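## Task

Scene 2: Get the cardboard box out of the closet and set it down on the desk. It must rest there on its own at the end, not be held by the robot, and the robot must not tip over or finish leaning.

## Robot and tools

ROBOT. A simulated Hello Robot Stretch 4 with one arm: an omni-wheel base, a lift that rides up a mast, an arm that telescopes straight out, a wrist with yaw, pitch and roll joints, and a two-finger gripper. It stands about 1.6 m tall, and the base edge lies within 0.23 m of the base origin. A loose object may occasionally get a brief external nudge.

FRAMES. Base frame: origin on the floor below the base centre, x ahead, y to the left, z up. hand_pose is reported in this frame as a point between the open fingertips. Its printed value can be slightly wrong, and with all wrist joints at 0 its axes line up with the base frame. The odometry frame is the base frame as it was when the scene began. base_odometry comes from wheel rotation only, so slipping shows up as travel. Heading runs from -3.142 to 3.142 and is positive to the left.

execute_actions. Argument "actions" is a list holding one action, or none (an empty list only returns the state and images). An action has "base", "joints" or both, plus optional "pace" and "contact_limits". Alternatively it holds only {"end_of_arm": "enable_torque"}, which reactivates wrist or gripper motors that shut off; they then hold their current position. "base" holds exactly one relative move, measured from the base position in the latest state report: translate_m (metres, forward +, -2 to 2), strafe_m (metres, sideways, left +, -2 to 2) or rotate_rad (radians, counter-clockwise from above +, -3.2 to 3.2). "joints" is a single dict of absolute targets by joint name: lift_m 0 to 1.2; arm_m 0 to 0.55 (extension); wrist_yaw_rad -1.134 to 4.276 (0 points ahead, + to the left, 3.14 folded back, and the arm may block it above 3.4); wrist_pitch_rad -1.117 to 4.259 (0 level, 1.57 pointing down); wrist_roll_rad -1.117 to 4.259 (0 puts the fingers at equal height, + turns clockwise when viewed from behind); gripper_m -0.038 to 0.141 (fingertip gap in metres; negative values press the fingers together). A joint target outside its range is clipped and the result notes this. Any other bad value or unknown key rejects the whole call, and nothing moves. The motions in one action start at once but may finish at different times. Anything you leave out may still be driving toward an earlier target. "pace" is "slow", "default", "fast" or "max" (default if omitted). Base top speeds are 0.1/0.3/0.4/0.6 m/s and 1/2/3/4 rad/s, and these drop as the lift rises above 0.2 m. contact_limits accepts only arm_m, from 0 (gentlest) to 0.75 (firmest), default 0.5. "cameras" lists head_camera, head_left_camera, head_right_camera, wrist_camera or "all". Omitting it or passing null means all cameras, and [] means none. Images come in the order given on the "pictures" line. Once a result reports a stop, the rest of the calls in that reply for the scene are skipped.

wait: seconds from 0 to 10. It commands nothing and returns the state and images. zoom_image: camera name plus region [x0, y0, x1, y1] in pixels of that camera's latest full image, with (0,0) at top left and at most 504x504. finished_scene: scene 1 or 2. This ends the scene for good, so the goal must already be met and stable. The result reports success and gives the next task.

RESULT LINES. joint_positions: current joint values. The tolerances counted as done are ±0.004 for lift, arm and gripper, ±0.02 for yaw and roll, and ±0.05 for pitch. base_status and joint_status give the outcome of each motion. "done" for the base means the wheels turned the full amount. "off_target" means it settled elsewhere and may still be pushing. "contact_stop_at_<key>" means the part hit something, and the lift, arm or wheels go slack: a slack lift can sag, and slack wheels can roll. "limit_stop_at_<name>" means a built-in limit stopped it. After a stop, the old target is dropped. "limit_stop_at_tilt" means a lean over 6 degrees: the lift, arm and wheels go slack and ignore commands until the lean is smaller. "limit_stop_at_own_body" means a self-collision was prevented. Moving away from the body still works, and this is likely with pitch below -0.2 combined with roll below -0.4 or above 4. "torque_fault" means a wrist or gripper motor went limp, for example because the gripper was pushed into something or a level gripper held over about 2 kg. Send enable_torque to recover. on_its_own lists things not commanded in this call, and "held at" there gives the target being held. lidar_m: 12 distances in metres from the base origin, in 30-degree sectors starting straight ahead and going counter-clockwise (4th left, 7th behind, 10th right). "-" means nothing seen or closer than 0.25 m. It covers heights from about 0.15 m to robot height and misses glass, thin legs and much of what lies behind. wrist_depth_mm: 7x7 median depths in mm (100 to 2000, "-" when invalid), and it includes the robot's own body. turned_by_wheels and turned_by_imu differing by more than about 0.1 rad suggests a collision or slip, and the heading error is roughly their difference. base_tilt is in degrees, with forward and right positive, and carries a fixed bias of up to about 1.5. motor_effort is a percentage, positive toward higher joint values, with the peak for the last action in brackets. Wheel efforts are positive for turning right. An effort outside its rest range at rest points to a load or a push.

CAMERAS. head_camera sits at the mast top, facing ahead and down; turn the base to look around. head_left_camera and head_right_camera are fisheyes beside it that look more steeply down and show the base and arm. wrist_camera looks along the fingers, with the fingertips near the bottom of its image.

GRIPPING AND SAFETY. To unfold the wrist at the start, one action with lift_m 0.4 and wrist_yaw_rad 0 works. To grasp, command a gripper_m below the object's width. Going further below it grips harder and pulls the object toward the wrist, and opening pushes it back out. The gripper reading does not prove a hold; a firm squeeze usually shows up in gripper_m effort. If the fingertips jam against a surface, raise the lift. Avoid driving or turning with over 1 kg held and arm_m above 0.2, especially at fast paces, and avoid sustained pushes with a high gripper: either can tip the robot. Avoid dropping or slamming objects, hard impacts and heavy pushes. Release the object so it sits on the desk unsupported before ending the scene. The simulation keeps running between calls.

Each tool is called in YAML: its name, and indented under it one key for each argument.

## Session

execute_actions:
  actions:
    - {"joints":{"lift_m":0.4,"wrist_yaw_rad":0}}
  cameras: ["head_camera","head_left_camera"]

Scene clock: 2.37 s.
base_odometry: x=+0.000 y=+0.000 heading=+0.000 (m, m, rad; odometry frame)
turned_by_wheels: +0.000 (rad since the last result)
turned_by_imu: +0.001 (rad since the last result)
base_tilt: forward=-0.7 right=+0.2 (deg)
lidar_m: 1.65 1.35 1.12 1.12 1.27 1.56 1.53 1.81 2.64 2.61 2.92 1.64
base_status: not commanded
joint_positions: lift_m=+0.400 arm_m=+0.000 wrist_yaw_rad=+0.000 wrist_pitch_rad=-0.010 wrist_roll_rad=+0.006 gripper_m=+0.057
joint_status: all done
motor_effort: lift_m=+22(23) arm_m=-1(0) wrist_yaw_rad=-4(5) wrist_pitch_rad=-6(5) wrist_roll_rad=-1(1) gripper_m=-2(5) wheel_0=+1(0) wheel_1=+0(0) wheel_2=-1(0) (%)
hand_pose: x=+0.4594 y=-0.0873 z=+0.5808 quat_wxyz=(+1.000, +0.003, -0.005, +0.000) (m; base frame)
wrist_depth_mm: 1255 1756 - - - - 1921 / 1255 1661 - - - - 1983 / 1255 1756 - 1921 - 1618 - / 1255 1661 - - - - 1921 / 1255 1661 - - - - 1983 / 1229 1661 203 1983 197 1708 1863 / 1229 1397 1336 112 1336 1255 1281
pictures: head_camera, head_left_camera
Images, in order (width x height): head_camera 420x560, head_left_camera 420x672.

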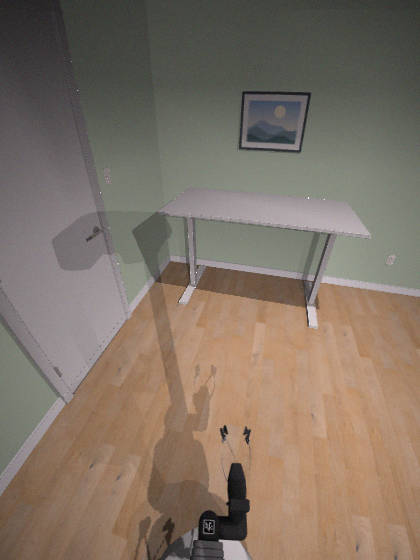

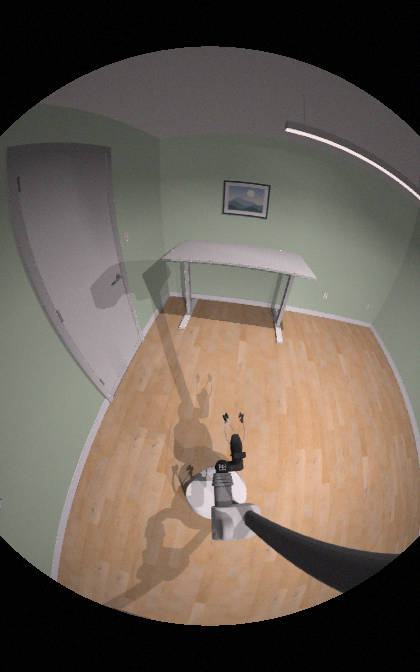

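execute_actions:
  actions:
    - {"base":{"rotate_rad":2.95},"joints":{"lift_m":0.875}}
  cameras: ["head_camera","wrist_camera"]

Scene clock: 7.03 s.
base_odometry: x=+0.000 y=+0.000 heading=+2.949 (m, m, rad; odometry frame)
turned_by_wheels: +2.949 (rad since the last result)
turned_by_imu: +3.011 (rad since the last result)
base_tilt: forward=-0.7 right=+0.2 (deg)
lidar_m: 1.56 1.64 2.69 2.59 2.75 1.74 2.47 1.59 1.16 1.12 1.18 1.61
base_status: done
joint_positions: lift_m=+0.875 arm_m=+0.000 wrist_yaw_rad=+0.000 wrist_pitch_rad=-0.010 wrist_roll_rad=+0.006 gripper_m=+0.057
joint_status: all done
motor_effort: lift_m=+22(23) arm_m=-1(1) wrist_yaw_rad=+0(2) wrist_pitch_rad=-5(6) wrist_roll_rad=-1(0) gripper_m=-4(4) wheel_0=-3(10) wheel_1=-2(7) wheel_2=-4(10) (%)
hand_pose: x=+0.4594 y=-0.0874 z=+1.0558 quat_wxyz=(+1.000, +0.003, -0.005, +0.000) (m; base frame)
wrist_depth_mm: 1499 1464 1397 1336 1308 1983 1618 / 1464 1430 1366 1336 1336 1983 1618 / 1499 1464 1366 1366 1336 - 1661 / 1464 1499 1397 1366 1366 - 1708 / 1464 1464 1397 1336 1308 - 1708 / 1430 1499 202 1366 197 - 1618 / 1499 1430 1366 112 1308 - 1661
pictures: head_camera, wrist_camera
Images, in order (width x height): head_camera 420x560, wrist_camera 616x392.

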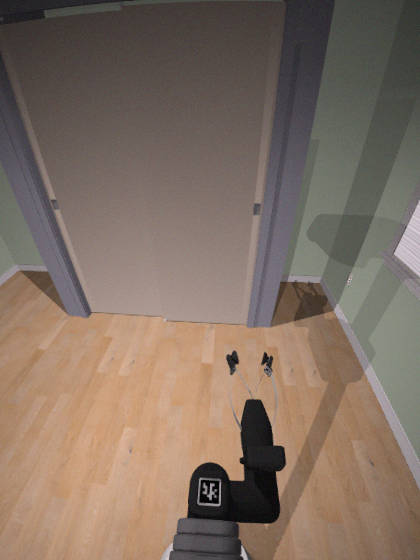

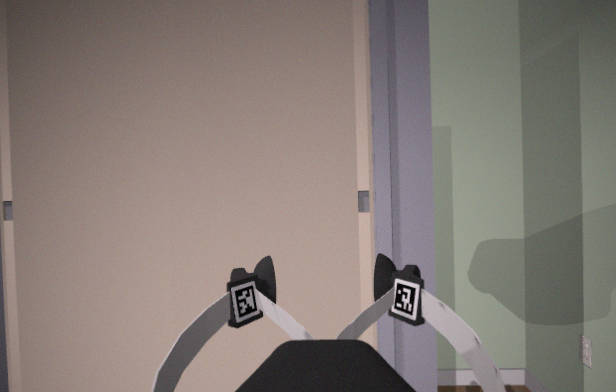

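execute_actions:
  actions:
    - {"base":{"rotate_rad":-0.06},"joints":{"gripper_m":0.0}}
  cameras: []

execute_actions:
  actions:
    - {"base":{"translate_m":0.85}}
  cameras: ["wrist_camera"]

Scene clock: 9.93 s.
base_odometry: x=+0.000 y=+0.000 heading=+2.890 (m, m, rad; odometry frame)
turned_by_wheels: -0.059 (rad since the last result)
turned_by_imu: -0.060 (rad since the last result)
base_tilt: forward=-0.7 right=+0.2 (deg)
lidar_m: 1.55 1.60 2.10 2.60 2.68 1.77 2.08 1.67 1.21 1.11 1.15 1.50
base_status: done
joint_positions: lift_m=+0.875 arm_m=+0.000 wrist_yaw_rad=+0.000 wrist_pitch_rad=-0.010 wrist_roll_rad=+0.006 gripper_m=+0.000
joint_status: all done
motor_effort: lift_m=+22(22) arm_m=-1(1) wrist_yaw_rad=+0(4) wrist_pitch_rad=-5(6) wrist_roll_rad=-1(1) gripper_m=-7(7) wheel_0=+4(2) wheel_1=+3(4) wheel_2=+3(6) (%)
hand_pose: x=+0.4594 y=-0.0874 z=+1.0558 quat_wxyz=(+1.000, +0.003, -0.005, +0.000) (m; base frame)
wrist_depth_mm: 1430 1430 1366 1366 1366 - 1430 / 1366 1430 1336 1366 1336 - 1464 / 1430 1397 1336 1366 1336 - 1464 / 1430 1430 1336 1366 1366 - 1499 / 1430 1397 1366 1366 1336 - 1537 / 1397 1397 1397 198 189 - 1499 / 1397 1397 1397 113 1366 1921 1464
pictures: none
No camera images: the call's "cameras" was empty. Leave "cameras" out to get every camera's image.

Scene clock: 14.27 s.
base_odometry: x=-0.823 y=+0.211 heading=+2.890 (m, m, rad; odometry frame)
turned_by_wheels: +0.000 (rad since the last result)
turned_by_imu: +0.000 (rad since the last result)
base_tilt: forward=-0.7 right=+0.2 (deg)
lidar_m: 0.69 0.72 1.03 2.63 2.73 3.50 2.91 1.68 1.15 1.05 1.09 0.71
base_status: done
joint_positions: lift_m=+0.875 arm_m=+0.000 wrist_yaw_rad=+0.000 wrist_pitch_rad=-0.010 wrist_roll_rad=+0.006 gripper_m=+0.000
joint_status: not commanded
motor_effort: lift_m=+21(22) arm_m=-1(1) wrist_yaw_rad=-1(2) wrist_pitch_rad=-6(6) wrist_roll_rad=-1(2) gripper_m=-7(8) wheel_0=+2(6) wheel_1=+2(6) wheel_2=+0(13) (%)
hand_pose: x=+0.4594 y=-0.0874 z=+1.0559 quat_wxyz=(+1.000, +0.003, -0.005, +0.000) (m; base frame)
wrist_depth_mm: 496 496 496 500 480 477 1229 / 496 496 496 500 480 477 1229 / 500 496 500 500 480 484 1229 / 500 496 496 504 484 488 1229 / 500 504 500 500 488 484 1229 / 500 500 504 199 190 488 1255 / 504 500 508 112 473 484 1255
pictures: wrist_camera
Images, in order (width x height): wrist_camera 616x392.

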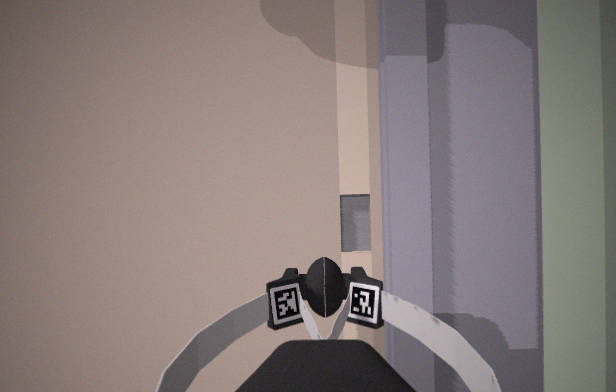

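execute_actions:
  actions:
    - {"base":{"strafe_m":-0.05},"joints":{"lift_m":0.885,"arm_m":0.15}}
  cameras: []

execute_actions:
  actions:
    - {"joints":{"arm_m":0.3},"contact_limits":{"arm_m":0.3},"pace":"slow"}
  cameras: ["wrist_camera"]

Scene clock: 17.67 s.
base_odometry: x=-0.811 y=+0.260 heading=+2.890 (m, m, rad; odometry frame)
turned_by_wheels: +0.000 (rad since the last result)
turned_by_imu: +0.001 (rad since the last result)
base_tilt: forward=-0.7 right=+0.3 (deg)
lidar_m: 0.71 0.74 1.03 2.69 2.77 3.49 3.36 1.57 1.11 1.00 1.05 0.74
base_status: done
joint_positions: lift_m=+0.885 arm_m=+0.149 wrist_yaw_rad=+0.000 wrist_pitch_rad=-0.010 wrist_roll_rad=+0.006 gripper_m=+0.000
joint_status: all done
motor_effort: lift_m=+22(23) arm_m=+5(4) wrist_yaw_rad=-2(0) wrist_pitch_rad=-5(5) wrist_roll_rad=-1(0) gripper_m=-7(6) wheel_0=+2(9) wheel_1=-2(9) wheel_2=+0(3) (%)
hand_pose: x=+0.6086 y=-0.0874 z=+1.0658 quat_wxyz=(+1.000, +0.003, -0.005, +0.000) (m; base frame)
wrist_depth_mm: 349 349 349 349 319 332 334 / 349 351 351 351 320 334 334 / 351 351 349 349 322 336 336 / 349 351 351 353 322 334 336 / 351 353 351 353 324 334 336 / 353 353 353 198 189 338 338 / 355 353 353 112 324 340 338
pictures: none
No camera images: the call's "cameras" was empty. Leave "cameras" out to get every camera's image.

Scene clock: 20.07 s.
base_odometry: x=-0.811 y=+0.260 heading=+2.890 (m, m, rad; odometry frame)
turned_by_wheels: +0.000 (rad since the last result)
turned_by_imu: +0.004 (rad since the last result)
base_tilt: forward=-0.7 right=+0.2 (deg)
lidar_m: 0.70 0.73 1.04 2.70 2.78 3.48 2.92 1.58 1.11 0.99 1.04 0.74
base_status: not commanded
joint_positions: lift_m=+0.885 arm_m=+0.273 wrist_yaw_rad=-0.007 wrist_pitch_rad=-0.011 wrist_roll_rad=+0.006 gripper_m=+0.000
joint_status: arm_m contact_stop (moved +0.124 of +0.151)
on_its_own: arm_m is slack since a contact_stop (your +0.300 is given up); wrist_yaw_rad is at rest, and its effort (+17) is outside its rest range (-13 to +13)
motor_effort: lift_m=+21(22) arm_m=+0(18) wrist_yaw_rad=+17(46) wrist_pitch_rad=-2(8) wrist_roll_rad=-1(1) gripper_m=-4(6) wheel_0=+1(3) wheel_1=-1(2) wheel_2=-6(9) (%)
contact_limits: arm_m 0.3
hand_pose: x=+0.7316 y=-0.0893 z=+1.0662 quat_wxyz=(+1.000, +0.003, -0.006, -0.003) (m; base frame)
wrist_depth_mm: 229 229 229 230 198 212 213 / 229 229 230 230 198 213 213 / 230 230 230 231 199 213 213 / 230 230 231 232 199 213 213 / 230 231 232 243 201 216 215 / 231 232 233 204 188 214 215 / 231 232 233 112 201 202 216
pictures: wrist_camera
Images, in order (width x height): wrist_camera 616x392.

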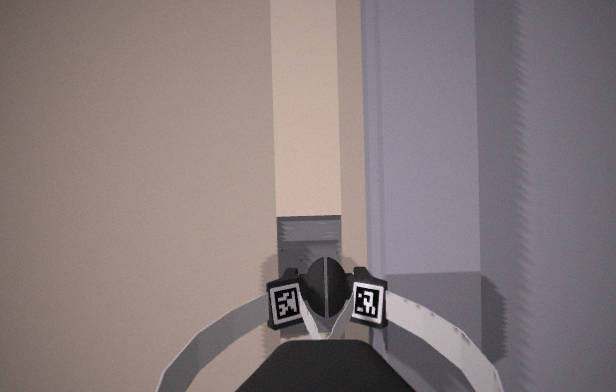

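execute_actions:
  actions:
    - {"base":{"strafe_m":0.55},"joints":{"arm_m":0.275},"pace":"slow"}
  cameras: ["wrist_camera","head_camera"]

Scene clock: 27.83 s.
base_odometry: x=-0.948 y=-0.273 heading=+2.889 (m, m, rad; odometry frame)
turned_by_wheels: -0.001 (rad since the last result)
turned_by_imu: -0.533 (rad since the last result)
base_tilt: forward=-0.8 right=+0.3 (deg)
lidar_m: 0.59 0.54 0.56 0.82 2.35 2.43 3.22 2.68 2.09 1.49 1.33 0.81
base_status: done
joint_positions: lift_m=+0.885 arm_m=+0.274 wrist_yaw_rad=-0.016 wrist_pitch_rad=-0.012 wrist_roll_rad=+0.006 gripper_m=+0.000
joint_status: all done
on_its_own: wrist_yaw_rad is at rest, and its effort (+43) is outside its rest range (-13 to +13)
motor_effort: lift_m=+21(21) arm_m=+6(9) wrist_yaw_rad=+43(69) wrist_pitch_rad=+0(30) wrist_roll_rad=+1(0) gripper_m=-4(9) wheel_0=-4(17) wheel_1=+6(8) wheel_2=-14(15) (%)
hand_pose: x=+0.7319 y=-0.0920 z=+1.0664 quat_wxyz=(+1.000, +0.003, -0.006, -0.008) (m; base frame)
wrist_depth_mm: 155 173 195 224 227 289 891 / 155 173 195 224 227 289 917 / 155 173 195 224 229 287 904 / 155 173 195 223 230 286 931 / 155 172 195 232 230 286 917 / 155 173 189 191 190 286 891 / 155 170 191 112 229 271 904
pictures: head_camera, wrist_camera
Images, in order (width x height): head_camera 420x560, wrist_camera 616x392.

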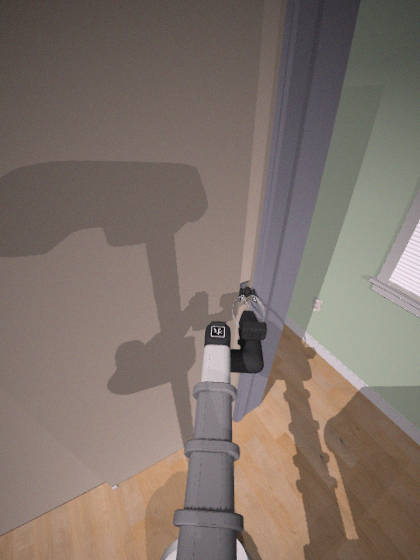

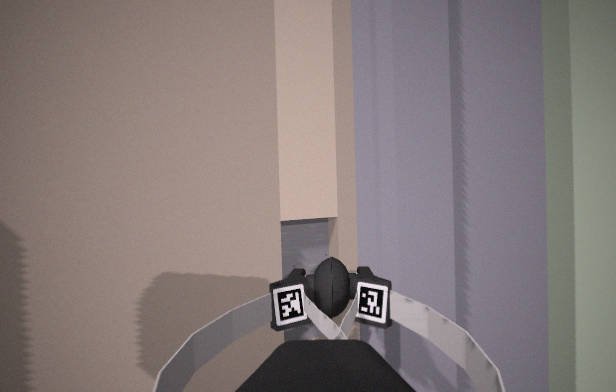

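execute_actions:
  actions:
    - {"joints":{"arm_m":0.0}}
  cameras: []

execute_actions:
  actions:
    - {"base":{"rotate_rad":0.53}}
  cameras: ["head_camera"]

Scene clock: 32.83 s.
base_odometry: x=-0.948 y=-0.273 heading=+2.890 (m, m, rad; odometry frame)
turned_by_wheels: +0.001 (rad since the last result)
turned_by_imu: +0.002 (rad since the last result)
base_tilt: forward=-0.6 right=+0.3 (deg)
lidar_m: 0.58 0.53 0.56 0.81 2.36 2.43 3.23 2.68 2.07 1.48 1.35 0.83
base_status: not commanded
joint_positions: lift_m=+0.885 arm_m=+0.001 wrist_yaw_rad=+0.000 wrist_pitch_rad=-0.010 wrist_roll_rad=+0.006 gripper_m=+0.000
joint_status: all done
motor_effort: lift_m=+21(21) arm_m=-4(3) wrist_yaw_rad=-1(44) wrist_pitch_rad=-6(6) wrist_roll_rad=+1(1) gripper_m=-6(7) wheel_0=-1(4) wheel_1=+2(6) wheel_2=-2(14) (%)
hand_pose: x=+0.4602 y=-0.0874 z=+1.0659 quat_wxyz=(+1.000, +0.003, -0.005, +0.000) (m; base frame)
wrist_depth_mm: 334 370 415 477 539 1255 1078 / 334 370 421 477 535 1281 1078 / 334 373 418 480 530 1281 1098 / 334 373 418 477 525 1255 1098 / 334 375 415 469 512 1255 1078 / 334 373 404 199 189 1229 1098 / 334 364 407 112 539 891 1098
pictures: none
No camera images: the call's "cameras" was empty. Leave "cameras" out to get every camera's image.

Scene clock: 34.17 s.
base_odometry: x=-0.948 y=-0.273 heading=-2.864 (m, m, rad; odometry frame)
turned_by_wheels: +0.529 (rad since the last result)
turned_by_imu: +0.541 (rad since the last result)
base_tilt: forward=-0.7 right=+0.2 (deg)
lidar_m: 0.54 0.57 0.82 2.34 2.43 3.22 3.55 2.07 1.49 1.36 0.80 0.58
base_status: done
joint_positions: lift_m=+0.885 arm_m=+0.001 wrist_yaw_rad=+0.000 wrist_pitch_rad=-0.010 wrist_roll_rad=+0.006 gripper_m=+0.000
joint_status: not commanded
motor_effort: lift_m=+21(21) arm_m=-5(4) wrist_yaw_rad=-1(1) wrist_pitch_rad=-7(6) wrist_roll_rad=+0(0) gripper_m=-6(7) wheel_0=-4(10) wheel_1=-1(7) wheel_2=-2(9) (%)
hand_pose: x=+0.4602 y=-0.0874 z=+1.0659 quat_wxyz=(+1.000, +0.003, -0.005, +0.000) (m; base frame)
wrist_depth_mm: 330 327 327 329 327 330 325 / 332 332 330 327 330 329 327 / 332 330 329 330 329 330 329 / 332 330 330 330 330 329 330 / 334 332 332 330 329 330 330 / 336 334 330 198 190 332 330 / 336 332 334 112 334 332 330
pictures: head_camera
Images, in order (width x height): head_camera 420x560.

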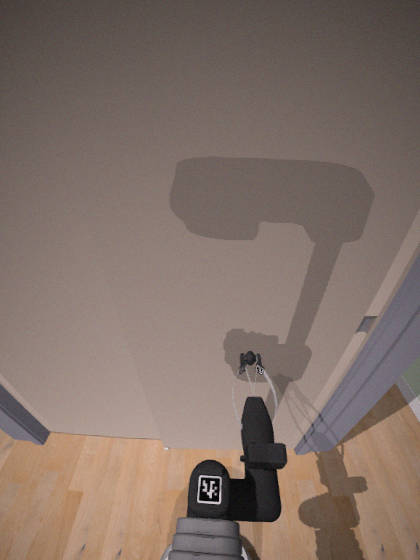

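execute_actions:
  actions:
    - {"base":{"strafe_m":1.0}}
  cameras: ["wrist_camera"]

Scene clock: 39.63 s.
base_odometry: x=-0.674 y=-1.235 heading=-2.864 (m, m, rad; odometry frame)
turned_by_wheels: +0.000 (rad since the last result)
turned_by_imu: +0.004 (rad since the last result)
base_tilt: forward=-0.7 right=+0.3 (deg)
lidar_m: 0.46 0.49 1.44 1.34 1.41 1.83 3.57 3.00 2.53 2.37 0.83 0.58
base_status: done
joint_positions: lift_m=+0.885 arm_m=+0.001 wrist_yaw_rad=+0.000 wrist_pitch_rad=-0.010 wrist_roll_rad=+0.006 gripper_m=+0.000
joint_status: not commanded
motor_effort: lift_m=+21(21) arm_m=-4(4) wrist_yaw_rad=-1(1) wrist_pitch_rad=-7(5) wrist_roll_rad=-1(1) gripper_m=-7(7) wheel_0=+0(12) wheel_1=-1(10) wheel_2=+0(4) (%)
hand_pose: x=+0.4602 y=-0.0874 z=+1.0659 quat_wxyz=(+1.000, +0.003, -0.005, +0.000) (m; base frame)
wrist_depth_mm: 272 257 332 332 332 330 330 / 272 257 332 334 334 330 330 / 274 259 334 334 334 332 332 / 273 258 334 334 334 332 332 / 274 260 336 334 334 336 334 / 274 262 273 198 190 336 336 / 277 260 286 112 334 336 336
pictures: wrist_camera
Images, in order (width x height): wrist_camera 616x392.

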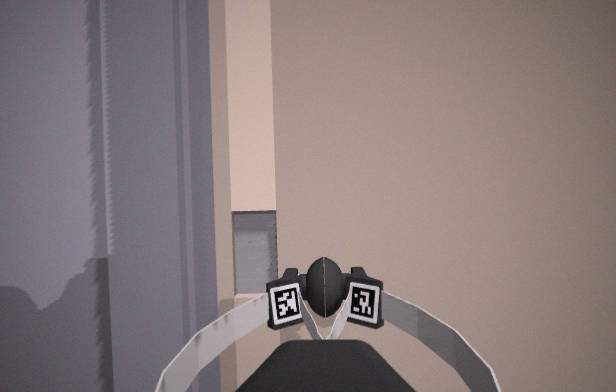

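execute_actions:
  actions:
    - {"base":{"strafe_m":0.06}}
  cameras: []

execute_actions:
  actions:
    - {"joints":{"arm_m":0.13},"contact_limits":{"arm_m":0.2},"pace":"slow"}
  cameras: ["wrist_camera"]

Scene clock: 42.47 s.
base_odometry: x=-0.658 y=-1.292 heading=-2.864 (m, m, rad; odometry frame)
turned_by_wheels: +0.000 (rad since the last result)
turned_by_imu: +0.001 (rad since the last result)
base_tilt: forward=-0.7 right=+0.3 (deg)
lidar_m: 0.46 0.51 1.35 1.28 1.32 1.78 3.60 3.02 2.58 2.43 0.82 0.57
base_status: done
joint_positions: lift_m=+0.885 arm_m=+0.001 wrist_yaw_rad=+0.000 wrist_pitch_rad=-0.010 wrist_roll_rad=+0.006 gripper_m=+0.000
joint_status: not commanded
motor_effort: lift_m=+21(21) arm_m=-4(5) wrist_yaw_rad=-2(2) wrist_pitch_rad=-5(6) wrist_roll_rad=+0(0) gripper_m=-6(7) wheel_0=-1(8) wheel_1=-1(9) wheel_2=+0(0) (%)
hand_pose: x=+0.4602 y=-0.0874 z=+1.0659 quat_wxyz=(+1.000, +0.003, -0.005, +0.000) (m; base frame)
wrist_depth_mm: 270 270 255 329 332 329 327 / 271 270 255 330 329 329 327 / 271 271 256 330 330 330 329 / 271 271 255 330 332 332 330 / 273 270 256 334 330 330 330 / 273 272 256 198 190 334 330 / 273 273 258 112 332 334 332
pictures: none
No camera images: the call's "cameras" was empty. Leave "cameras" out to get every camera's image.

Scene clock: 44.63 s.
base_odometry: x=-0.658 y=-1.292 heading=-2.865 (m, m, rad; odometry frame)
turned_by_wheels: +0.000 (rad since the last result)
turned_by_imu: +0.002 (rad since the last result)
base_tilt: forward=-0.7 right=+0.2 (deg)
lidar_m: 0.46 0.50 1.35 1.28 1.35 1.78 3.61 3.00 2.60 2.43 0.82 0.57
base_status: not commanded
joint_positions: lift_m=+0.885 arm_m=+0.104 wrist_yaw_rad=-0.006 wrist_pitch_rad=-0.011 wrist_roll_rad=+0.006 gripper_m=+0.000
joint_status: arm_m contact_stop (moved +0.103 of +0.129)
on_its_own: arm_m is slack since a contact_stop (your +0.130 is given up); wrist_yaw_rad is at rest, and its effort (+18) is outside its rest range (-13 to +13)
motor_effort: lift_m=+21(21) arm_m=+0(15) wrist_yaw_rad=+18(35) wrist_pitch_rad=-2(6) wrist_roll_rad=+1(2) gripper_m=-6(5) wheel_0=+1(1) wheel_1=+0(2) wheel_2=-7(7) (%)
contact_limits: arm_m 0.2
hand_pose: x=+0.5631 y=-0.0893 z=+1.0662 quat_wxyz=(+1.000, +0.003, -0.006, -0.003) (m; base frame)
wrist_depth_mm: 167 153 166 229 230 229 229 / 167 153 164 229 231 230 230 / 167 153 162 231 231 230 230 / 168 154 159 231 232 231 231 / 168 154 156 240 233 232 231 / 169 154 154 206 187 233 231 / 169 154 155 112 234 233 233
pictures: wrist_camera
Images, in order (width x height): wrist_camera 616x392.

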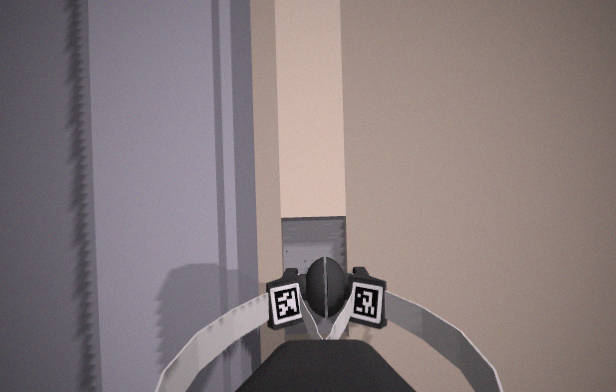

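execute_actions:
  actions:
    - {"base":{"strafe_m":-0.2},"joints":{"arm_m":0.104},"pace":"slow"}
  cameras: ["wrist_camera"]

Scene clock: 48.77 s.
base_odometry: x=-0.712 y=-1.100 heading=-2.864 (m, m, rad; odometry frame)
turned_by_wheels: +0.001 (rad since the last result)
turned_by_imu: +0.002 (rad since the last result)
base_tilt: forward=-0.7 right=+0.2 (deg)
lidar_m: 0.54 0.50 1.60 1.49 1.54 2.06 3.60 3.01 2.38 2.23 0.79 0.59
base_status: done
joint_positions: lift_m=+0.885 arm_m=+0.104 wrist_yaw_rad=+0.002 wrist_pitch_rad=-0.010 wrist_roll_rad=+0.006 gripper_m=+0.000
joint_status: all done
motor_effort: lift_m=+21(21) arm_m=+0(2) wrist_yaw_rad=-10(38) wrist_pitch_rad=-6(6) wrist_roll_rad=+0(0) gripper_m=-6(6) wheel_0=+7(18) wheel_1=-1(6) wheel_2=+2(3) (%)
hand_pose: x=+0.5636 y=-0.0867 z=+1.0659 quat_wxyz=(+1.000, +0.003, -0.005, +0.001) (m; base frame)
wrist_depth_mm: 445 627 647 236 235 234 234 / 442 668 917 236 236 235 233 / 442 661 917 238 237 235 235 / 442 615 917 238 236 236 235 / 439 661 917 250 237 236 236 / 433 647 809 198 190 237 236 / 433 564 240 112 239 238 237
pictures: wrist_camera
Images, in order (width x height): wrist_camera 616x392.

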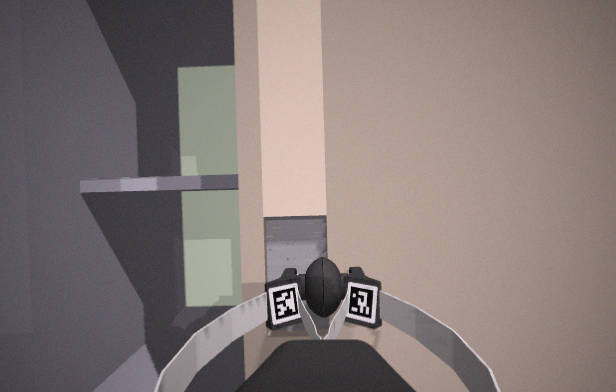

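The left door slides, so I'll keep going.

execute_actions:
  actions:
    - {"base":{"strafe_m":-0.4},"joints":{"arm_m":0.115},"pace":"slow"}
  cameras: ["wrist_camera","head_camera"]

Scene clock: 54.77 s.
base_odometry: x=-0.822 y=-0.716 heading=-2.864 (m, m, rad; odometry frame)
turned_by_wheels: +0.000 (rad since the last result)
turned_by_imu: +0.020 (rad since the last result)
base_tilt: forward=-0.7 right=+0.2 (deg)
lidar_m: 0.57 0.75 0.71 1.87 1.95 2.64 3.60 2.69 1.97 1.82 0.77 0.56
base_status: done
joint_positions: lift_m=+0.885 arm_m=+0.114 wrist_yaw_rad=+0.004 wrist_pitch_rad=-0.010 wrist_roll_rad=+0.006 gripper_m=+0.000
joint_status: all done
on_its_own: wrist_yaw_rad is at rest, and its effort (-14) is outside its rest range (-13 to +13)
motor_effort: lift_m=+21(20) arm_m=+6(12) wrist_yaw_rad=-14(20) wrist_pitch_rad=-5(6) wrist_roll_rad=-1(0) gripper_m=-5(7) wheel_0=+8(20) wheel_1=-2(4) wheel_2=+0(3) (%)
hand_pose: x=+0.5738 y=-0.0863 z=+1.0660 quat_wxyz=(+1.000, +0.003, -0.005, +0.002) (m; base frame)
wrist_depth_mm: 668 683 609 236 234 231 185 / 904 917 866 236 234 231 185 / 931 946 931 237 235 233 185 / 904 931 508 237 236 233 186 / 946 931 931 237 236 235 186 / 842 917 750 194 190 234 187 / 615 609 242 112 237 210 187
pictures: head_camera, wrist_camera
Images, in order (width x height): head_camera 420x560, wrist_camera 616x392.

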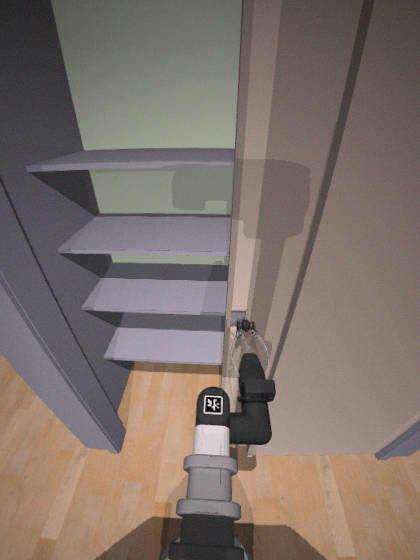

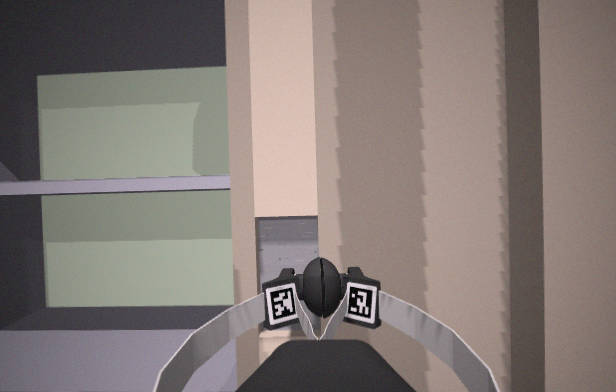

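execute_actions:
  actions:
    - {"joints":{"arm_m":0.0}}
  cameras: []

execute_actions:
  actions:
    - {"base":{"strafe_m":0.4}}
  cameras: []

execute_actions:
  actions:
    - {"base":{"rotate_rad":-0.6}}
  cameras: ["head_camera","wrist_camera"]

Scene clock: 57.80 s.
base_odometry: x=-0.822 y=-0.716 heading=-2.864 (m, m, rad; odometry frame)
turned_by_wheels: +0.000 (rad since the last result)
turned_by_imu: +0.000 (rad since the last result)
base_tilt: forward=-0.6 right=+0.2 (deg)
lidar_m: 0.56 0.76 0.74 1.88 1.93 2.64 3.59 2.71 1.96 1.83 0.78 0.54
base_status: not commanded
joint_positions: lift_m=+0.885 arm_m=+0.001 wrist_yaw_rad=+0.000 wrist_pitch_rad=-0.010 wrist_roll_rad=+0.006 gripper_m=+0.000
joint_status: all done
motor_effort: lift_m=+21(21) arm_m=-4(7) wrist_yaw_rad=-2(15) wrist_pitch_rad=-6(5) wrist_roll_rad=+0(0) gripper_m=-6(7) wheel_0=+5(8) wheel_1=-2(2) wheel_2=+0(1) (%)
hand_pose: x=+0.4602 y=-0.0874 z=+1.0659 quat_wxyz=(+1.000, +0.003, -0.005, +0.000) (m; base frame)
wrist_depth_mm: 707 676 683 347 345 298 296 / 904 1008 1025 347 345 298 297 / 946 1042 1025 347 345 298 296 / 904 1042 1060 349 347 301 297 / 931 1060 1042 353 349 300 300 / 854 917 904 198 189 301 300 / 715 691 627 112 351 298 301
pictures: none
No camera images: the call's "cameras" was empty. Leave "cameras" out to get every camera's image.

Scene clock: 60.47 s.
base_odometry: x=-0.713 y=-1.100 heading=-2.864 (m, m, rad; odometry frame)
turned_by_wheels: +0.000 (rad since the last result)
turned_by_imu: +0.002 (rad since the last result)
base_tilt: forward=-0.7 right=+0.2 (deg)
lidar_m: 0.50 0.52 1.55 1.48 1.55 2.13 3.60 3.01 2.38 2.23 0.80 0.72
base_status: done
joint_positions: lift_m=+0.885 arm_m=+0.001 wrist_yaw_rad=+0.000 wrist_pitch_rad=-0.010 wrist_roll_rad=+0.006 gripper_m=+0.000
joint_status: not commanded
motor_effort: lift_m=+21(20) arm_m=-5(5) wrist_yaw_rad=-1(0) wrist_pitch_rad=-5(5) wrist_roll_rad=-1(0) gripper_m=-6(5) wheel_0=-1(11) wheel_1=+1(10) wheel_2=+0(3) (%)
hand_pose: x=+0.4602 y=-0.0874 z=+1.0659 quat_wxyz=(+1.000, +0.003, -0.005, +0.000) (m; base frame)
wrist_depth_mm: 291 615 691 691 723 723 723 / 290 621 960 1008 1025 1008 991 / 289 615 1025 1025 1008 1008 1008 / 287 603 1042 1025 1008 1008 991 / 286 609 1042 1025 1008 1025 991 / 287 603 809 198 190 831 831 / 287 392 621 112 621 615 1008
pictures: none
No camera images: the call's "cameras" was empty. Leave "cameras" out to get every camera's image.

Scene clock: 61.87 s.
base_odometry: x=-0.713 y=-1.100 heading=+2.820 (m, m, rad; odometry frame)
turned_by_wheels: -0.599 (rad since the last result)
turned_by_imu: -0.611 (rad since the last result)
base_tilt: forward=-0.7 right=+0.3 (deg)
lidar_m: 0.71 0.82 0.50 1.60 1.47 1.50 1.97 2.75 2.78 2.43 2.22 0.82
base_status: done
joint_positions: lift_m=+0.885 arm_m=+0.001 wrist_yaw_rad=+0.000 wrist_pitch_rad=-0.010 wrist_roll_rad=+0.006 gripper_m=+0.000
joint_status: not commanded
motor_effort: lift_m=+21(21) arm_m=-5(4) wrist_yaw_rad=-1(1) wrist_pitch_rad=-5(6) wrist_roll_rad=+0(0) gripper_m=-6(6) wheel_0=+3(9) wheel_1=+3(7) wheel_2=+3(10) (%)
hand_pose: x=+0.4602 y=-0.0874 z=+1.0659 quat_wxyz=(+1.000, +0.003, -0.005, +0.000) (m; base frame)
wrist_depth_mm: 661 715 809 521 569 668 866 / 891 960 1060 521 569 676 854 / 917 1008 1160 521 569 668 854 / 904 991 1118 521 569 668 866 / 891 1008 1138 517 564 668 854 / 878 917 891 198 190 676 854 / 647 707 1138 112 564 640 854
pictures: head_camera, wrist_camera
Images, in order (width x height): head_camera 420x560, wrist_camera 616x392.

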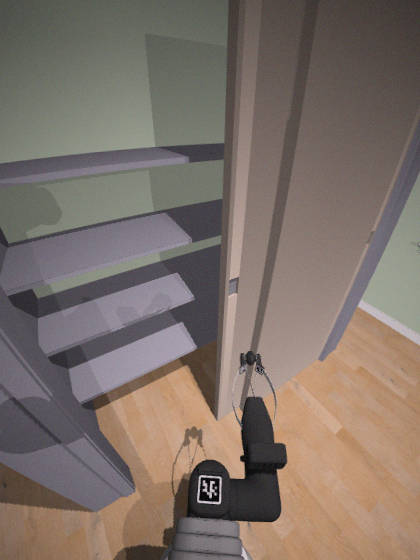

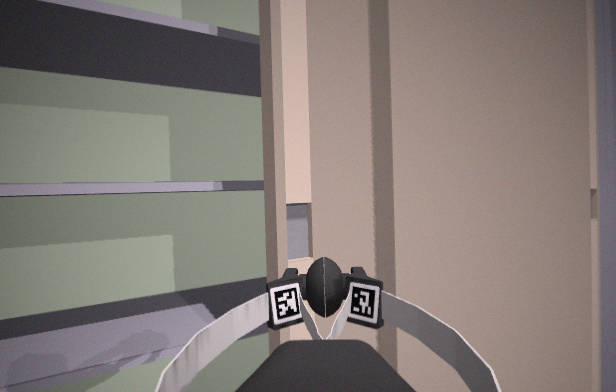

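execute_actions:
  actions:
    - {"base":{"rotate_rad":0.6},"joints":{"lift_m":1.04}}
  cameras: []

execute_actions:
  actions:
    - {"joints":{"arm_m":0.4,"wrist_yaw_rad":-1.1,"wrist_pitch_rad":0.35}}
  cameras: ["wrist_camera"]

Scene clock: 65.27 s.
base_odometry: x=-0.713 y=-1.100 heading=-2.864 (m, m, rad; odometry frame)
turned_by_wheels: +0.600 (rad since the last result)
turned_by_imu: +0.613 (rad since the last result)
base_tilt: forward=-0.7 right=+0.2 (deg)
lidar_m: 0.55 0.49 1.55 1.48 1.55 2.10 3.60 3.04 2.36 2.24 0.79 0.73
base_status: done
joint_positions: lift_m=+1.040 arm_m=+0.001 wrist_yaw_rad=+0.000 wrist_pitch_rad=-0.010 wrist_roll_rad=+0.006 gripper_m=+0.000
joint_status: all done
motor_effort: lift_m=+22(23) arm_m=-4(4) wrist_yaw_rad=-1(2) wrist_pitch_rad=-5(6) wrist_roll_rad=+0(1) gripper_m=-5(7) wheel_0=-3(5) wheel_1=-1(7) wheel_2=-2(9) (%)
hand_pose: x=+0.4602 y=-0.0874 z=+1.2208 quat_wxyz=(+1.000, +0.003, -0.005, +0.000) (m; base frame)
wrist_depth_mm: 291 621 1042 1025 991 991 1008 / 290 627 931 1025 691 715 732 / 289 615 931 1008 1008 991 991 / 285 609 1025 1025 1008 1008 991 / 287 609 809 788 759 723 820 / 290 603 891 198 190 1025 1025 / 287 387 831 112 917 831 854
pictures: none
No camera images: the call's "cameras" was empty. Leave "cameras" out to get every camera's image.

Scene clock: 67.57 s.
base_odometry: x=-0.713 y=-1.100 heading=-2.864 (m, m, rad; odometry frame)
turned_by_wheels: +0.000 (rad since the last result)
turned_by_imu: +0.001 (rad since the last result)
base_tilt: forward=-0.7 right=+0.3 (deg)
lidar_m: 0.53 0.52 1.56 1.48 1.53 2.10 3.59 3.03 2.35 2.23 0.80 0.73
base_status: not commanded
joint_positions: lift_m=+1.040 arm_m=+0.399 wrist_yaw_rad=-1.100 wrist_pitch_rad=+0.352 wrist_roll_rad=+0.006 gripper_m=+0.000
joint_status: all done
motor_effort: lift_m=+22(22) arm_m=+5(5) wrist_yaw_rad=-2(4) wrist_pitch_rad=-4(7) wrist_roll_rad=-1(0) gripper_m=-6(5) wheel_0=-3(3) wheel_1=-1(1) wheel_2=-2(2) (%)
hand_pose: x=+0.6151 y=-0.2810 z=+1.1184 quat_wxyz=(+0.839, +0.094, +0.148, -0.515) (m; base frame)
wrist_depth_mm: 627 778 1008 1336 1255 397 1618 / 640 788 991 1042 1025 424 1756 / 539 512 559 1464 1366 455 1863 / 314 778 1060 1138 345 530 1921 / 676 809 831 809 402 647 - / 654 654 640 198 190 1336 1863 / 535 530 508 112 413 1025 1537
pictures: wrist_camera
Images, in order (width x height): wrist_camera 616x392.

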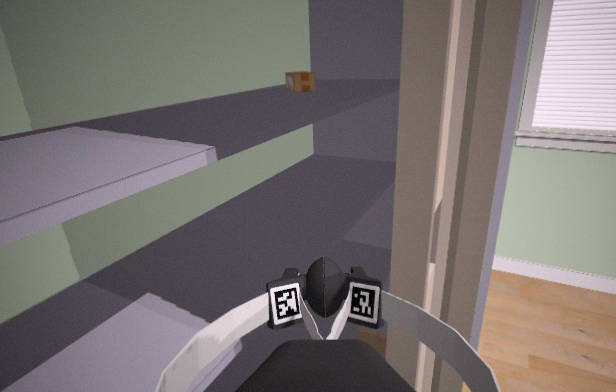

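execute_actions:
  actions:
    - {"joints":{"arm_m":0.0,"wrist_yaw_rad":0,"wrist_pitch_rad":0,"lift_m":0.885}}
  cameras: []

execute_actions:
  actions:
    - {"base":{"strafe_m":-1.2}}
  cameras: ["wrist_camera"]

Scene clock: 72.93 s.
base_odometry: x=-0.713 y=-1.100 heading=-2.864 (m, m, rad; odometry frame)
turned_by_wheels: +0.000 (rad since the last result)
turned_by_imu: +0.001 (rad since the last result)
base_tilt: forward=-0.7 right=+0.2 (deg)
lidar_m: 0.52 0.51 1.56 1.47 1.54 2.08 3.61 3.04 2.38 2.23 0.78 0.71
base_status: not commanded
joint_positions: lift_m=+0.885 arm_m=+0.001 wrist_yaw_rad=+0.000 wrist_pitch_rad=+0.002 wrist_roll_rad=+0.006 gripper_m=+0.000
joint_status: all done
motor_effort: lift_m=+13(20) arm_m=-4(6) wrist_yaw_rad=-1(1) wrist_pitch_rad=-5(10) wrist_roll_rad=-1(1) gripper_m=-8(5) wheel_0=-3(3) wheel_1=-1(1) wheel_2=-2(2) (%)
hand_pose: x=+0.4602 y=-0.0874 z=+1.0629 quat_wxyz=(+1.000, +0.003, +0.001, +0.000) (m; base frame)
wrist_depth_mm: 290 615 715 723 732 750 750 / 290 621 991 1008 1025 1008 976 / 287 615 1025 1008 1008 991 991 / 286 609 917 1025 1025 1025 991 / 287 609 1042 1042 1008 1025 1008 / 290 603 820 198 190 809 798 / 290 389 627 112 654 640 1008
pictures: none
No camera images: the call's "cameras" was empty. Leave "cameras" out to get every camera's image.

Scene clock: 78.27 s.
base_odometry: x=-1.042 y=+0.054 heading=-2.863 (m, m, rad; odometry frame)
turned_by_wheels: +0.000 (rad since the last result)
turned_by_imu: -0.002 (rad since the last result)
base_tilt: forward=-0.7 right=+0.2 (deg)
lidar_m: 0.53 0.55 0.76 2.68 2.78 3.65 3.59 1.58 1.09 1.01 1.05 0.55
base_status: done
joint_positions: lift_m=+0.885 arm_m=+0.001 wrist_yaw_rad=+0.000 wrist_pitch_rad=+0.002 wrist_roll_rad=+0.006 gripper_m=+0.000
joint_status: not commanded
motor_effort: lift_m=+14(14) arm_m=-4(5) wrist_yaw_rad=-1(0) wrist_pitch_rad=-6(6) wrist_roll_rad=-1(1) gripper_m=-6(6) wheel_0=+2(9) wheel_1=-1(9) wheel_2=+0(1) (%)
hand_pose: x=+0.4602 y=-0.0874 z=+1.0629 quat_wxyz=(+1.000, +0.003, +0.001, +0.000) (m; base frame)
wrist_depth_mm: 322 319 320 315 314 282 293 / 325 322 320 317 312 285 296 / 325 324 322 319 317 283 296 / 325 324 324 320 317 287 296 / 325 325 322 322 317 287 297 / 330 327 325 198 190 289 300 / 330 329 325 112 301 290 303
pictures: wrist_camera
Images, in order (width x height): wrist_camera 616x392.

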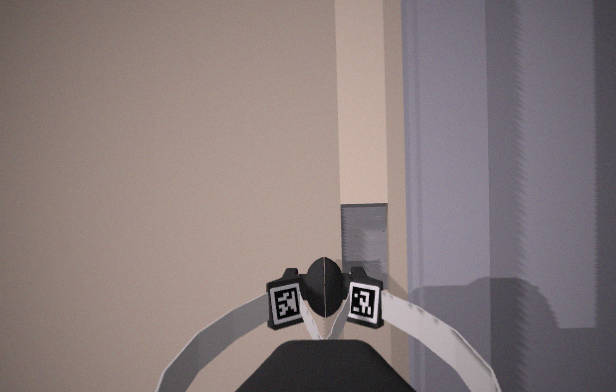

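execute_actions:
  actions:
    - {"base":{"strafe_m":-0.04}}
  cameras: []

execute_actions:
  actions:
    - {"joints":{"arm_m":0.12},"contact_limits":{"arm_m":0.2},"pace":"slow"}
  cameras: []

Scene clock: 80.30 s.
base_odometry: x=-1.053 y=+0.092 heading=-2.863 (m, m, rad; odometry frame)
turned_by_wheels: +0.000 (rad since the last result)
turned_by_imu: +0.000 (rad since the last result)
base_tilt: forward=-0.7 right=+0.3 (deg)
lidar_m: 0.52 0.55 0.75 2.71 2.83 3.66 3.12 1.50 1.04 0.99 1.01 0.53
base_status: done
joint_positions: lift_m=+0.885 arm_m=+0.001 wrist_yaw_rad=+0.000 wrist_pitch_rad=+0.002 wrist_roll_rad=+0.006 gripper_m=+0.000
joint_status: not commanded
motor_effort: lift_m=+13(14) arm_m=-4(4) wrist_yaw_rad=-1(1) wrist_pitch_rad=-6(5) wrist_roll_rad=-1(0) gripper_m=-6(6) wheel_0=+3(13) wheel_1=-1(10) wheel_2=+0(0) (%)
hand_pose: x=+0.4602 y=-0.0874 z=+1.0629 quat_wxyz=(+1.000, +0.003, +0.001, +0.000) (m; base frame)
wrist_depth_mm: 322 320 317 317 286 296 293 / 325 322 320 319 285 296 296 / 327 324 320 319 286 298 298 / 329 325 322 320 287 300 298 / 329 327 325 320 287 301 300 / 329 329 325 198 189 303 300 / 334 329 325 112 291 303 301
pictures: none
No camera images: the call's "cameras" was empty. Leave "cameras" out to get every camera's image.

Scene clock: 82.33 s.
base_odometry: x=-1.053 y=+0.092 heading=-2.864 (m, m, rad; odometry frame)
turned_by_wheels: -0.001 (rad since the last result)
turned_by_imu: +0.002 (rad since the last result)
base_tilt: forward=-0.7 right=+0.2 (deg)
lidar_m: 0.53 0.55 0.75 2.71 2.82 3.65 3.13 1.50 1.03 0.98 1.03 0.53
base_status: not commanded
joint_positions: lift_m=+0.885 arm_m=+0.093 wrist_yaw_rad=-0.007 wrist_pitch_rad=+0.001 wrist_roll_rad=+0.006 gripper_m=+0.000
joint_status: arm_m contact_stop (moved +0.092 of +0.119)
on_its_own: arm_m is slack since a contact_stop (your +0.120 is given up); wrist_yaw_rad is at rest, and its effort (+18) is outside its rest range (-13 to +13)
motor_effort: lift_m=+14(14) arm_m=+0(15) wrist_yaw_rad=+18(35) wrist_pitch_rad=-2(6) wrist_roll_rad=-1(1) gripper_m=-5(6) wheel_0=+1(3) wheel_1=+0(1) wheel_2=-7(8) (%)
contact_limits: arm_m 0.2
hand_pose: x=+0.5514 y=-0.0894 z=+1.0632 quat_wxyz=(+1.000, +0.003, +0.001, -0.003) (m; base frame)
wrist_depth_mm: 232 231 229 227 196 208 207 / 232 232 230 229 196 209 208 / 233 233 232 229 197 210 209 / 236 234 233 232 198 198 211 / 236 235 233 242 200 198 211 / 237 236 235 204 187 198 213 / 239 237 235 112 200 200 213
pictures: none
No camera images: the call's "cameras" was empty. Leave "cameras" out to get every camera's image.

execute_actions:
  actions:
    - {"base":{"strafe_m":0.2},"joints":{"arm_m":0.09},"pace":"slow"}
  cameras: ["wrist_camera"]

Scene clock: 86.40 s.
base_odometry: x=-0.998 y=-0.100 heading=-2.865 (m, m, rad; odometry frame)
turned_by_wheels: -0.001 (rad since the last result)
turned_by_imu: -0.002 (rad since the last result)
base_tilt: forward=-0.7 right=+0.3 (deg)
lidar_m: 0.52 0.56 0.74 2.52 2.61 3.52 3.56 1.79 1.26 1.19 1.23 0.61
base_status: done
joint_positions: lift_m=+0.885 arm_m=+0.090 wrist_yaw_rad=-0.015 wrist_pitch_rad=+0.002 wrist_roll_rad=+0.006 gripper_m=+0.000
joint_status: all done
on_its_own: wrist_yaw_rad is at rest, and its effort (+42) is outside its rest range (-13 to +13)
motor_effort: lift_m=+13(14) arm_m=+1(4) wrist_yaw_rad=+42(53) wrist_pitch_rad=-4(6) wrist_roll_rad=-1(1) gripper_m=-4(6) wheel_0=-8(16) wheel_1=+3(7) wheel_2=-6(6) (%)
hand_pose: x=+0.5479 y=-0.0917 z=+1.0630 quat_wxyz=(+1.000, +0.003, +0.001, -0.007) (m; base frame)
wrist_depth_mm: 229 229 229 228 229 647 466 / 231 231 229 229 229 676 466 / 231 230 232 231 231 683 473 / 233 232 233 231 232 647 473 / 234 233 232 233 243 691 484 / 235 235 235 191 189 654 477 / 236 236 236 112 235 554 484
pictures: wrist_camera
Images, in order (width x height): wrist_camera 616x392.

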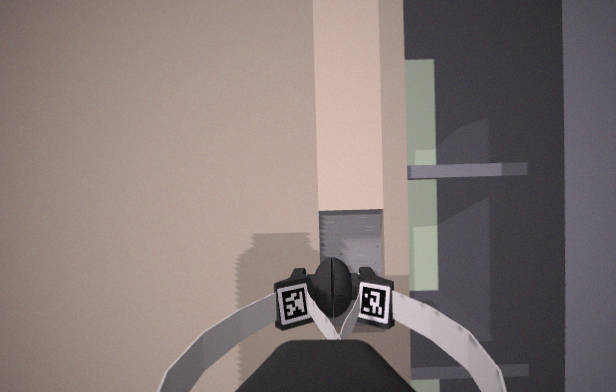

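The right door is moving this time. I'll put the gripper into the gap and push both doors left.

execute_actions:
  actions:
    - {"joints":{"arm_m":0.0}}
  cameras: []

execute_actions:
  actions:
    - {"base":{"strafe_m":-0.11}}
  cameras: []

execute_actions:
  actions:
    - {"joints":{"arm_m":0.2}}
  cameras: []

execute_actions:
  actions:
    - {"base":{"strafe_m":0.4},"pace":"slow"}
  cameras: ["wrist_camera","head_camera"]

Scene clock: 90.13 s.
base_odometry: x=-0.998 y=-0.100 heading=-2.864 (m, m, rad; odometry frame)
turned_by_wheels: +0.001 (rad since the last result)
turned_by_imu: +0.002 (rad since the last result)
base_tilt: forward=-0.8 right=+0.2 (deg)
lidar_m: 0.53 0.54 0.76 2.52 2.58 3.52 3.57 1.76 1.25 1.18 1.21 0.57
base_status: not commanded
joint_positions: lift_m=+0.885 arm_m=+0.001 wrist_yaw_rad=+0.000 wrist_pitch_rad=+0.002 wrist_roll_rad=+0.006 gripper_m=+0.000
joint_status: all done
motor_effort: lift_m=+13(14) arm_m=-5(4) wrist_yaw_rad=-3(41) wrist_pitch_rad=-5(6) wrist_roll_rad=+0(1) gripper_m=-6(7) wheel_0=-4(8) wheel_1=+2(3) wheel_2=-2(6) (%)
hand_pose: x=+0.4602 y=-0.0874 z=+1.0629 quat_wxyz=(+1.000, +0.003, +0.001, +0.000) (m; base frame)
wrist_depth_mm: 320 317 314 310 634 668 347 / 320 319 317 315 946 715 351 / 324 320 317 319 1008 723 353 / 322 322 319 319 330 676 355 / 325 322 320 319 329 741 355 / 325 324 322 198 190 699 359 / 329 325 324 112 634 615 362
pictures: none
No camera images: the call's "cameras" was empty. Leave "cameras" out to get every camera's image.

Scene clock: 91.67 s.
base_odometry: x=-1.028 y=+0.006 heading=-2.864 (m, m, rad; odometry frame)
turned_by_wheels: +0.000 (rad since the last result)
turned_by_imu: +0.000 (rad since the last result)
base_tilt: forward=-0.6 right=+0.2 (deg)
lidar_m: 0.52 0.56 0.75 2.64 2.72 3.67 3.55 1.64 1.14 1.07 1.11 0.56
base_status: done
joint_positions: lift_m=+0.885 arm_m=+0.001 wrist_yaw_rad=+0.000 wrist_pitch_rad=+0.002 wrist_roll_rad=+0.006 gripper_m=+0.000
joint_status: not commanded
motor_effort: lift_m=+14(14) arm_m=-5(5) wrist_yaw_rad=-1(2) wrist_pitch_rad=-6(7) wrist_roll_rad=+0(1) gripper_m=-8(5) wheel_0=+2(13) wheel_1=+0(9) wheel_2=+0(3) (%)
hand_pose: x=+0.4602 y=-0.0874 z=+1.0629 quat_wxyz=(+1.000, +0.003, +0.001, +0.000) (m; base frame)
wrist_depth_mm: 320 319 319 723 732 282 293 / 324 320 319 1025 931 282 294 / 324 324 322 1042 1025 286 296 / 325 322 322 1060 904 287 297 / 327 325 325 1042 1025 291 298 / 329 325 327 198 190 291 298 / 332 329 324 112 640 287 300
pictures: none
No camera images: the call's "cameras" was empty. Leave "cameras" out to get every camera's image.

Scene clock: 93.37 s.
base_odometry: x=-1.028 y=+0.006 heading=-2.864 (m, m, rad; odometry frame)
turned_by_wheels: +0.000 (rad since the last result)
turned_by_imu: +0.000 (rad since the last result)
base_tilt: forward=-0.7 right=+0.2 (deg)
lidar_m: 0.53 0.55 0.74 2.63 2.74 3.67 3.54 1.64 1.13 1.06 1.13 0.56
base_status: not commanded
joint_positions: lift_m=+0.885 arm_m=+0.199 wrist_yaw_rad=+0.000 wrist_pitch_rad=+0.002 wrist_roll_rad=+0.006 gripper_m=+0.000
joint_status: all done
motor_effort: lift_m=+14(14) arm_m=+5(4) wrist_yaw_rad=-2(1) wrist_pitch_rad=-5(5) wrist_roll_rad=+0(1) gripper_m=-7(7) wheel_0=+2(2) wheel_1=+0(0) wheel_2=-1(0) (%)
hand_pose: x=+0.6586 y=-0.0874 z=+1.0629 quat_wxyz=(+1.000, +0.003, +0.001, +0.000) (m; base frame)
wrist_depth_mm: 121 120 668 732 723 462 188 / 121 120 842 831 831 466 190 / 122 121 668 842 831 439 192 / 122 121 439 854 831 445 193 / 130 122 842 842 854 484 194 / 134 134 159 198 190 484 196 / 135 135 148 112 559 413 195
pictures: none
No camera images: the call's "cameras" was empty. Leave "cameras" out to get every camera's image.

Scene clock: 98.50 s.
base_odometry: x=-0.919 y=-0.379 heading=-2.865 (m, m, rad; odometry frame)
turned_by_wheels: -0.001 (rad since the last result)
turned_by_imu: -0.008 (rad since the last result)
base_tilt: forward=-0.7 right=+0.2 (deg)
lidar_m: 0.50 0.54 0.72 2.24 2.32 3.09 3.59 2.19 1.57 1.47 0.78 0.82
base_status: done
joint_positions: lift_m=+0.885 arm_m=+0.199 wrist_yaw_rad=-0.006 wrist_pitch_rad=+0.002 wrist_roll_rad=+0.006 gripper_m=+0.000
joint_status: not commanded
on_its_own: wrist_yaw_rad is at rest, and its effort (+18) is outside its rest range (-13 to +13)
motor_effort: lift_m=+14(13) arm_m=+5(5) wrist_yaw_rad=+18(43) wrist_pitch_rad=-5(5) wrist_roll_rad=+0(0) gripper_m=-8(10) wheel_0=-10(24) wheel_1=+1(5) wheel_2=-7(5) (%)
hand_pose: x=+0.6580 y=-0.0892 z=+1.0629 quat_wxyz=(+1.000, +0.003, +0.001, -0.003) (m; base frame)
wrist_depth_mm: 111 110 654 732 741 750 759 / 111 111 820 820 842 831 831 / 112 111 842 842 820 831 820 / 112 112 842 842 831 854 831 / 121 112 842 831 842 831 831 / 124 113 154 205 188 809 788 / 125 114 144 112 564 521 554
pictures: head_camera, wrist_camera
Images, in order (width x height): head_camera 420x560, wrist_camera 616x392.

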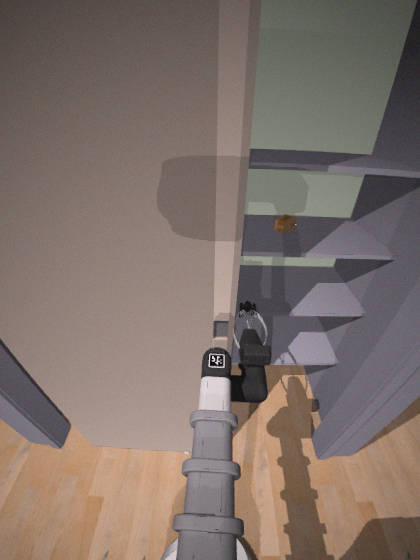

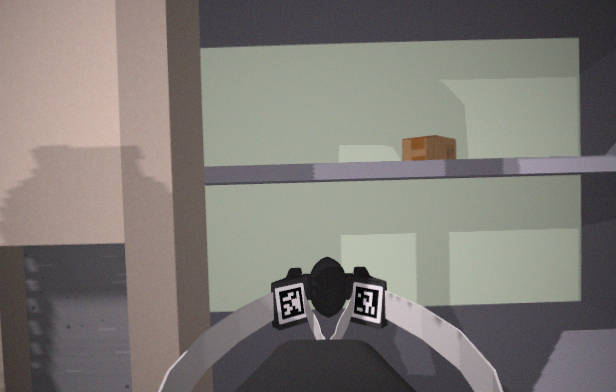

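execute_actions:
  actions:
    - {"base":{"strafe_m":-0.215},"joints":{"lift_m":1.01,"gripper_m":0.13}}
  cameras: []

execute_actions:
  actions:
    - {"base":{"translate_m":0.12},"joints":{"arm_m":0.4}}
  cameras: ["wrist_camera"]

Scene clock: 102.03 s.
base_odometry: x=-0.978 y=-0.172 heading=-2.865 (m, m, rad; odometry frame)
turned_by_wheels: +0.000 (rad since the last result)
turned_by_imu: +0.000 (rad since the last result)
base_tilt: forward=-0.7 right=+0.2 (deg)
lidar_m: 0.84 0.55 0.77 2.45 2.54 3.38 3.57 1.91 1.32 1.27 0.77 0.65
base_status: done
joint_positions: lift_m=+1.010 arm_m=+0.199 wrist_yaw_rad=+0.000 wrist_pitch_rad=+0.002 wrist_roll_rad=+0.006 gripper_m=+0.130
joint_status: all done
motor_effort: lift_m=+22(24) arm_m=+4(5) wrist_yaw_rad=-1(16) wrist_pitch_rad=-4(6) wrist_roll_rad=+0(0) gripper_m=+0(6) wheel_0=+0(14) wheel_1=+0(9) wheel_2=-1(6) (%)
hand_pose: x=+0.6586 y=-0.0875 z=+1.1872 quat_wxyz=(+1.000, +0.003, +0.001, +0.000) (m; base frame)
wrist_depth_mm: 469 449 459 469 445 449 452 / 621 647 654 676 691 699 580 / 842 831 842 842 831 831 580 / 854 854 854 831 842 842 574 / 615 591 569 549 521 508 488 / 854 866 433 854 854 715 597 / 866 809 866 112 831 750 597
pictures: none
No camera images: the call's "cameras" was empty. Leave "cameras" out to get every camera's image.

Scene clock: 103.73 s.
base_odometry: x=-1.093 y=-0.205 heading=-2.865 (m, m, rad; odometry frame)
turned_by_wheels: +0.000 (rad since the last result)
turned_by_imu: +0.000 (rad since the last result)
base_tilt: forward=-0.7 right=+0.2 (deg)
lidar_m: 0.71 0.45 0.58 2.45 2.51 3.38 3.70 1.91 1.35 1.25 0.58 0.55
base_status: done
joint_positions: lift_m=+1.010 arm_m=+0.399 wrist_yaw_rad=+0.000 wrist_pitch_rad=+0.002 wrist_roll_rad=+0.006 gripper_m=+0.130
joint_status: all done
motor_effort: lift_m=+22(22) arm_m=+5(9) wrist_yaw_rad=-3(0) wrist_pitch_rad=-6(6) wrist_roll_rad=+0(0) gripper_m=-1(2) wheel_0=+4(8) wheel_1=+1(7) wheel_2=-2(9) (%)
hand_pose: x=+0.8586 y=-0.0874 z=+1.1872 quat_wxyz=(+1.000, +0.003, +0.001, +0.000) (m; base frame)
wrist_depth_mm: 413 421 427 436 445 449 452 / 521 521 517 517 508 508 508 / 521 521 517 512 517 517 517 / 525 525 521 517 521 517 517 / 521 525 521 315 521 504 488 / 312 304 251 283 245 236 277 / 210 195 206 112 199 195 193
pictures: wrist_camera
Images, in order (width x height): wrist_camera 616x392.

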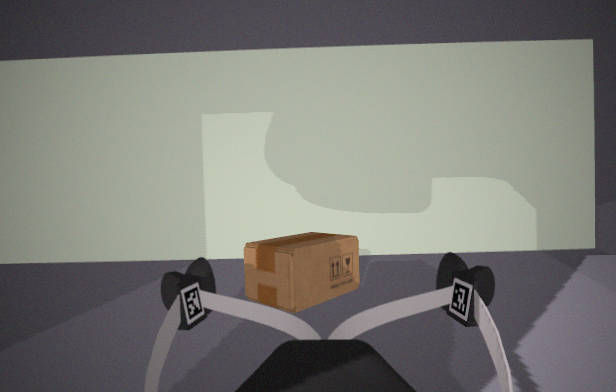

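execute_actions:
  actions:
    - {"base":{"strafe_m":0.015},"joints":{"arm_m":0.52}}
  cameras: []

execute_actions:
  actions:
    - {"joints":{"gripper_m":0.02}}
  cameras: []

execute_actions:
  actions:
    - {"joints":{"lift_m":1.03}}
  cameras: []

execute_actions:
  actions:
    - {"joints":{"arm_m":0.0}}
  cameras: ["wrist_camera"]

Scene clock: 107.23 s.
base_odometry: x=-1.089 y=-0.219 heading=-2.865 (m, m, rad; odometry frame)
turned_by_wheels: +0.000 (rad since the last result)
turned_by_imu: +0.046 (rad since the last result)
base_tilt: forward=-0.7 right=+0.2 (deg)
lidar_m: 0.70 0.43 0.60 2.43 2.56 3.48 3.71 1.86 1.34 1.28 0.56 0.61
base_status: done
joint_positions: lift_m=+1.010 arm_m=+0.453 wrist_yaw_rad=+0.000 wrist_pitch_rad=-0.006 wrist_roll_rad=+0.006 gripper_m=+0.130
joint_status: arm_m contact_stop (moved +0.054 of +0.121)
on_its_own: arm_m is slack since a contact_stop (your +0.520 is given up)
motor_effort: lift_m=+14(22) arm_m=+0(23) wrist_yaw_rad=-3(47) wrist_pitch_rad=+19(42) wrist_roll_rad=-4(4) gripper_m=+1(0) wheel_0=+2(5) wheel_1=-1(10) wheel_2=+2(13) (%)
hand_pose: x=+0.9123 y=-0.0874 z=+1.1902 quat_wxyz=(+1.000, +0.003, -0.003, +0.000) (m; base frame)
wrist_depth_mm: 384 397 399 407 413 418 418 / 484 477 469 462 455 449 439 / 484 477 473 466 452 449 442 / 488 480 473 466 462 452 445 / 488 480 469 462 455 452 445 / 349 342 278 259 227 263 307 / 229 213 226 112 218 213 211
pictures: none
No camera images: the call's "cameras" was empty. Leave "cameras" out to get every camera's image.

not run: a stop came earlier in this reply.

not run: a stop came earlier in this reply.

not run: a stop came earlier in this reply.


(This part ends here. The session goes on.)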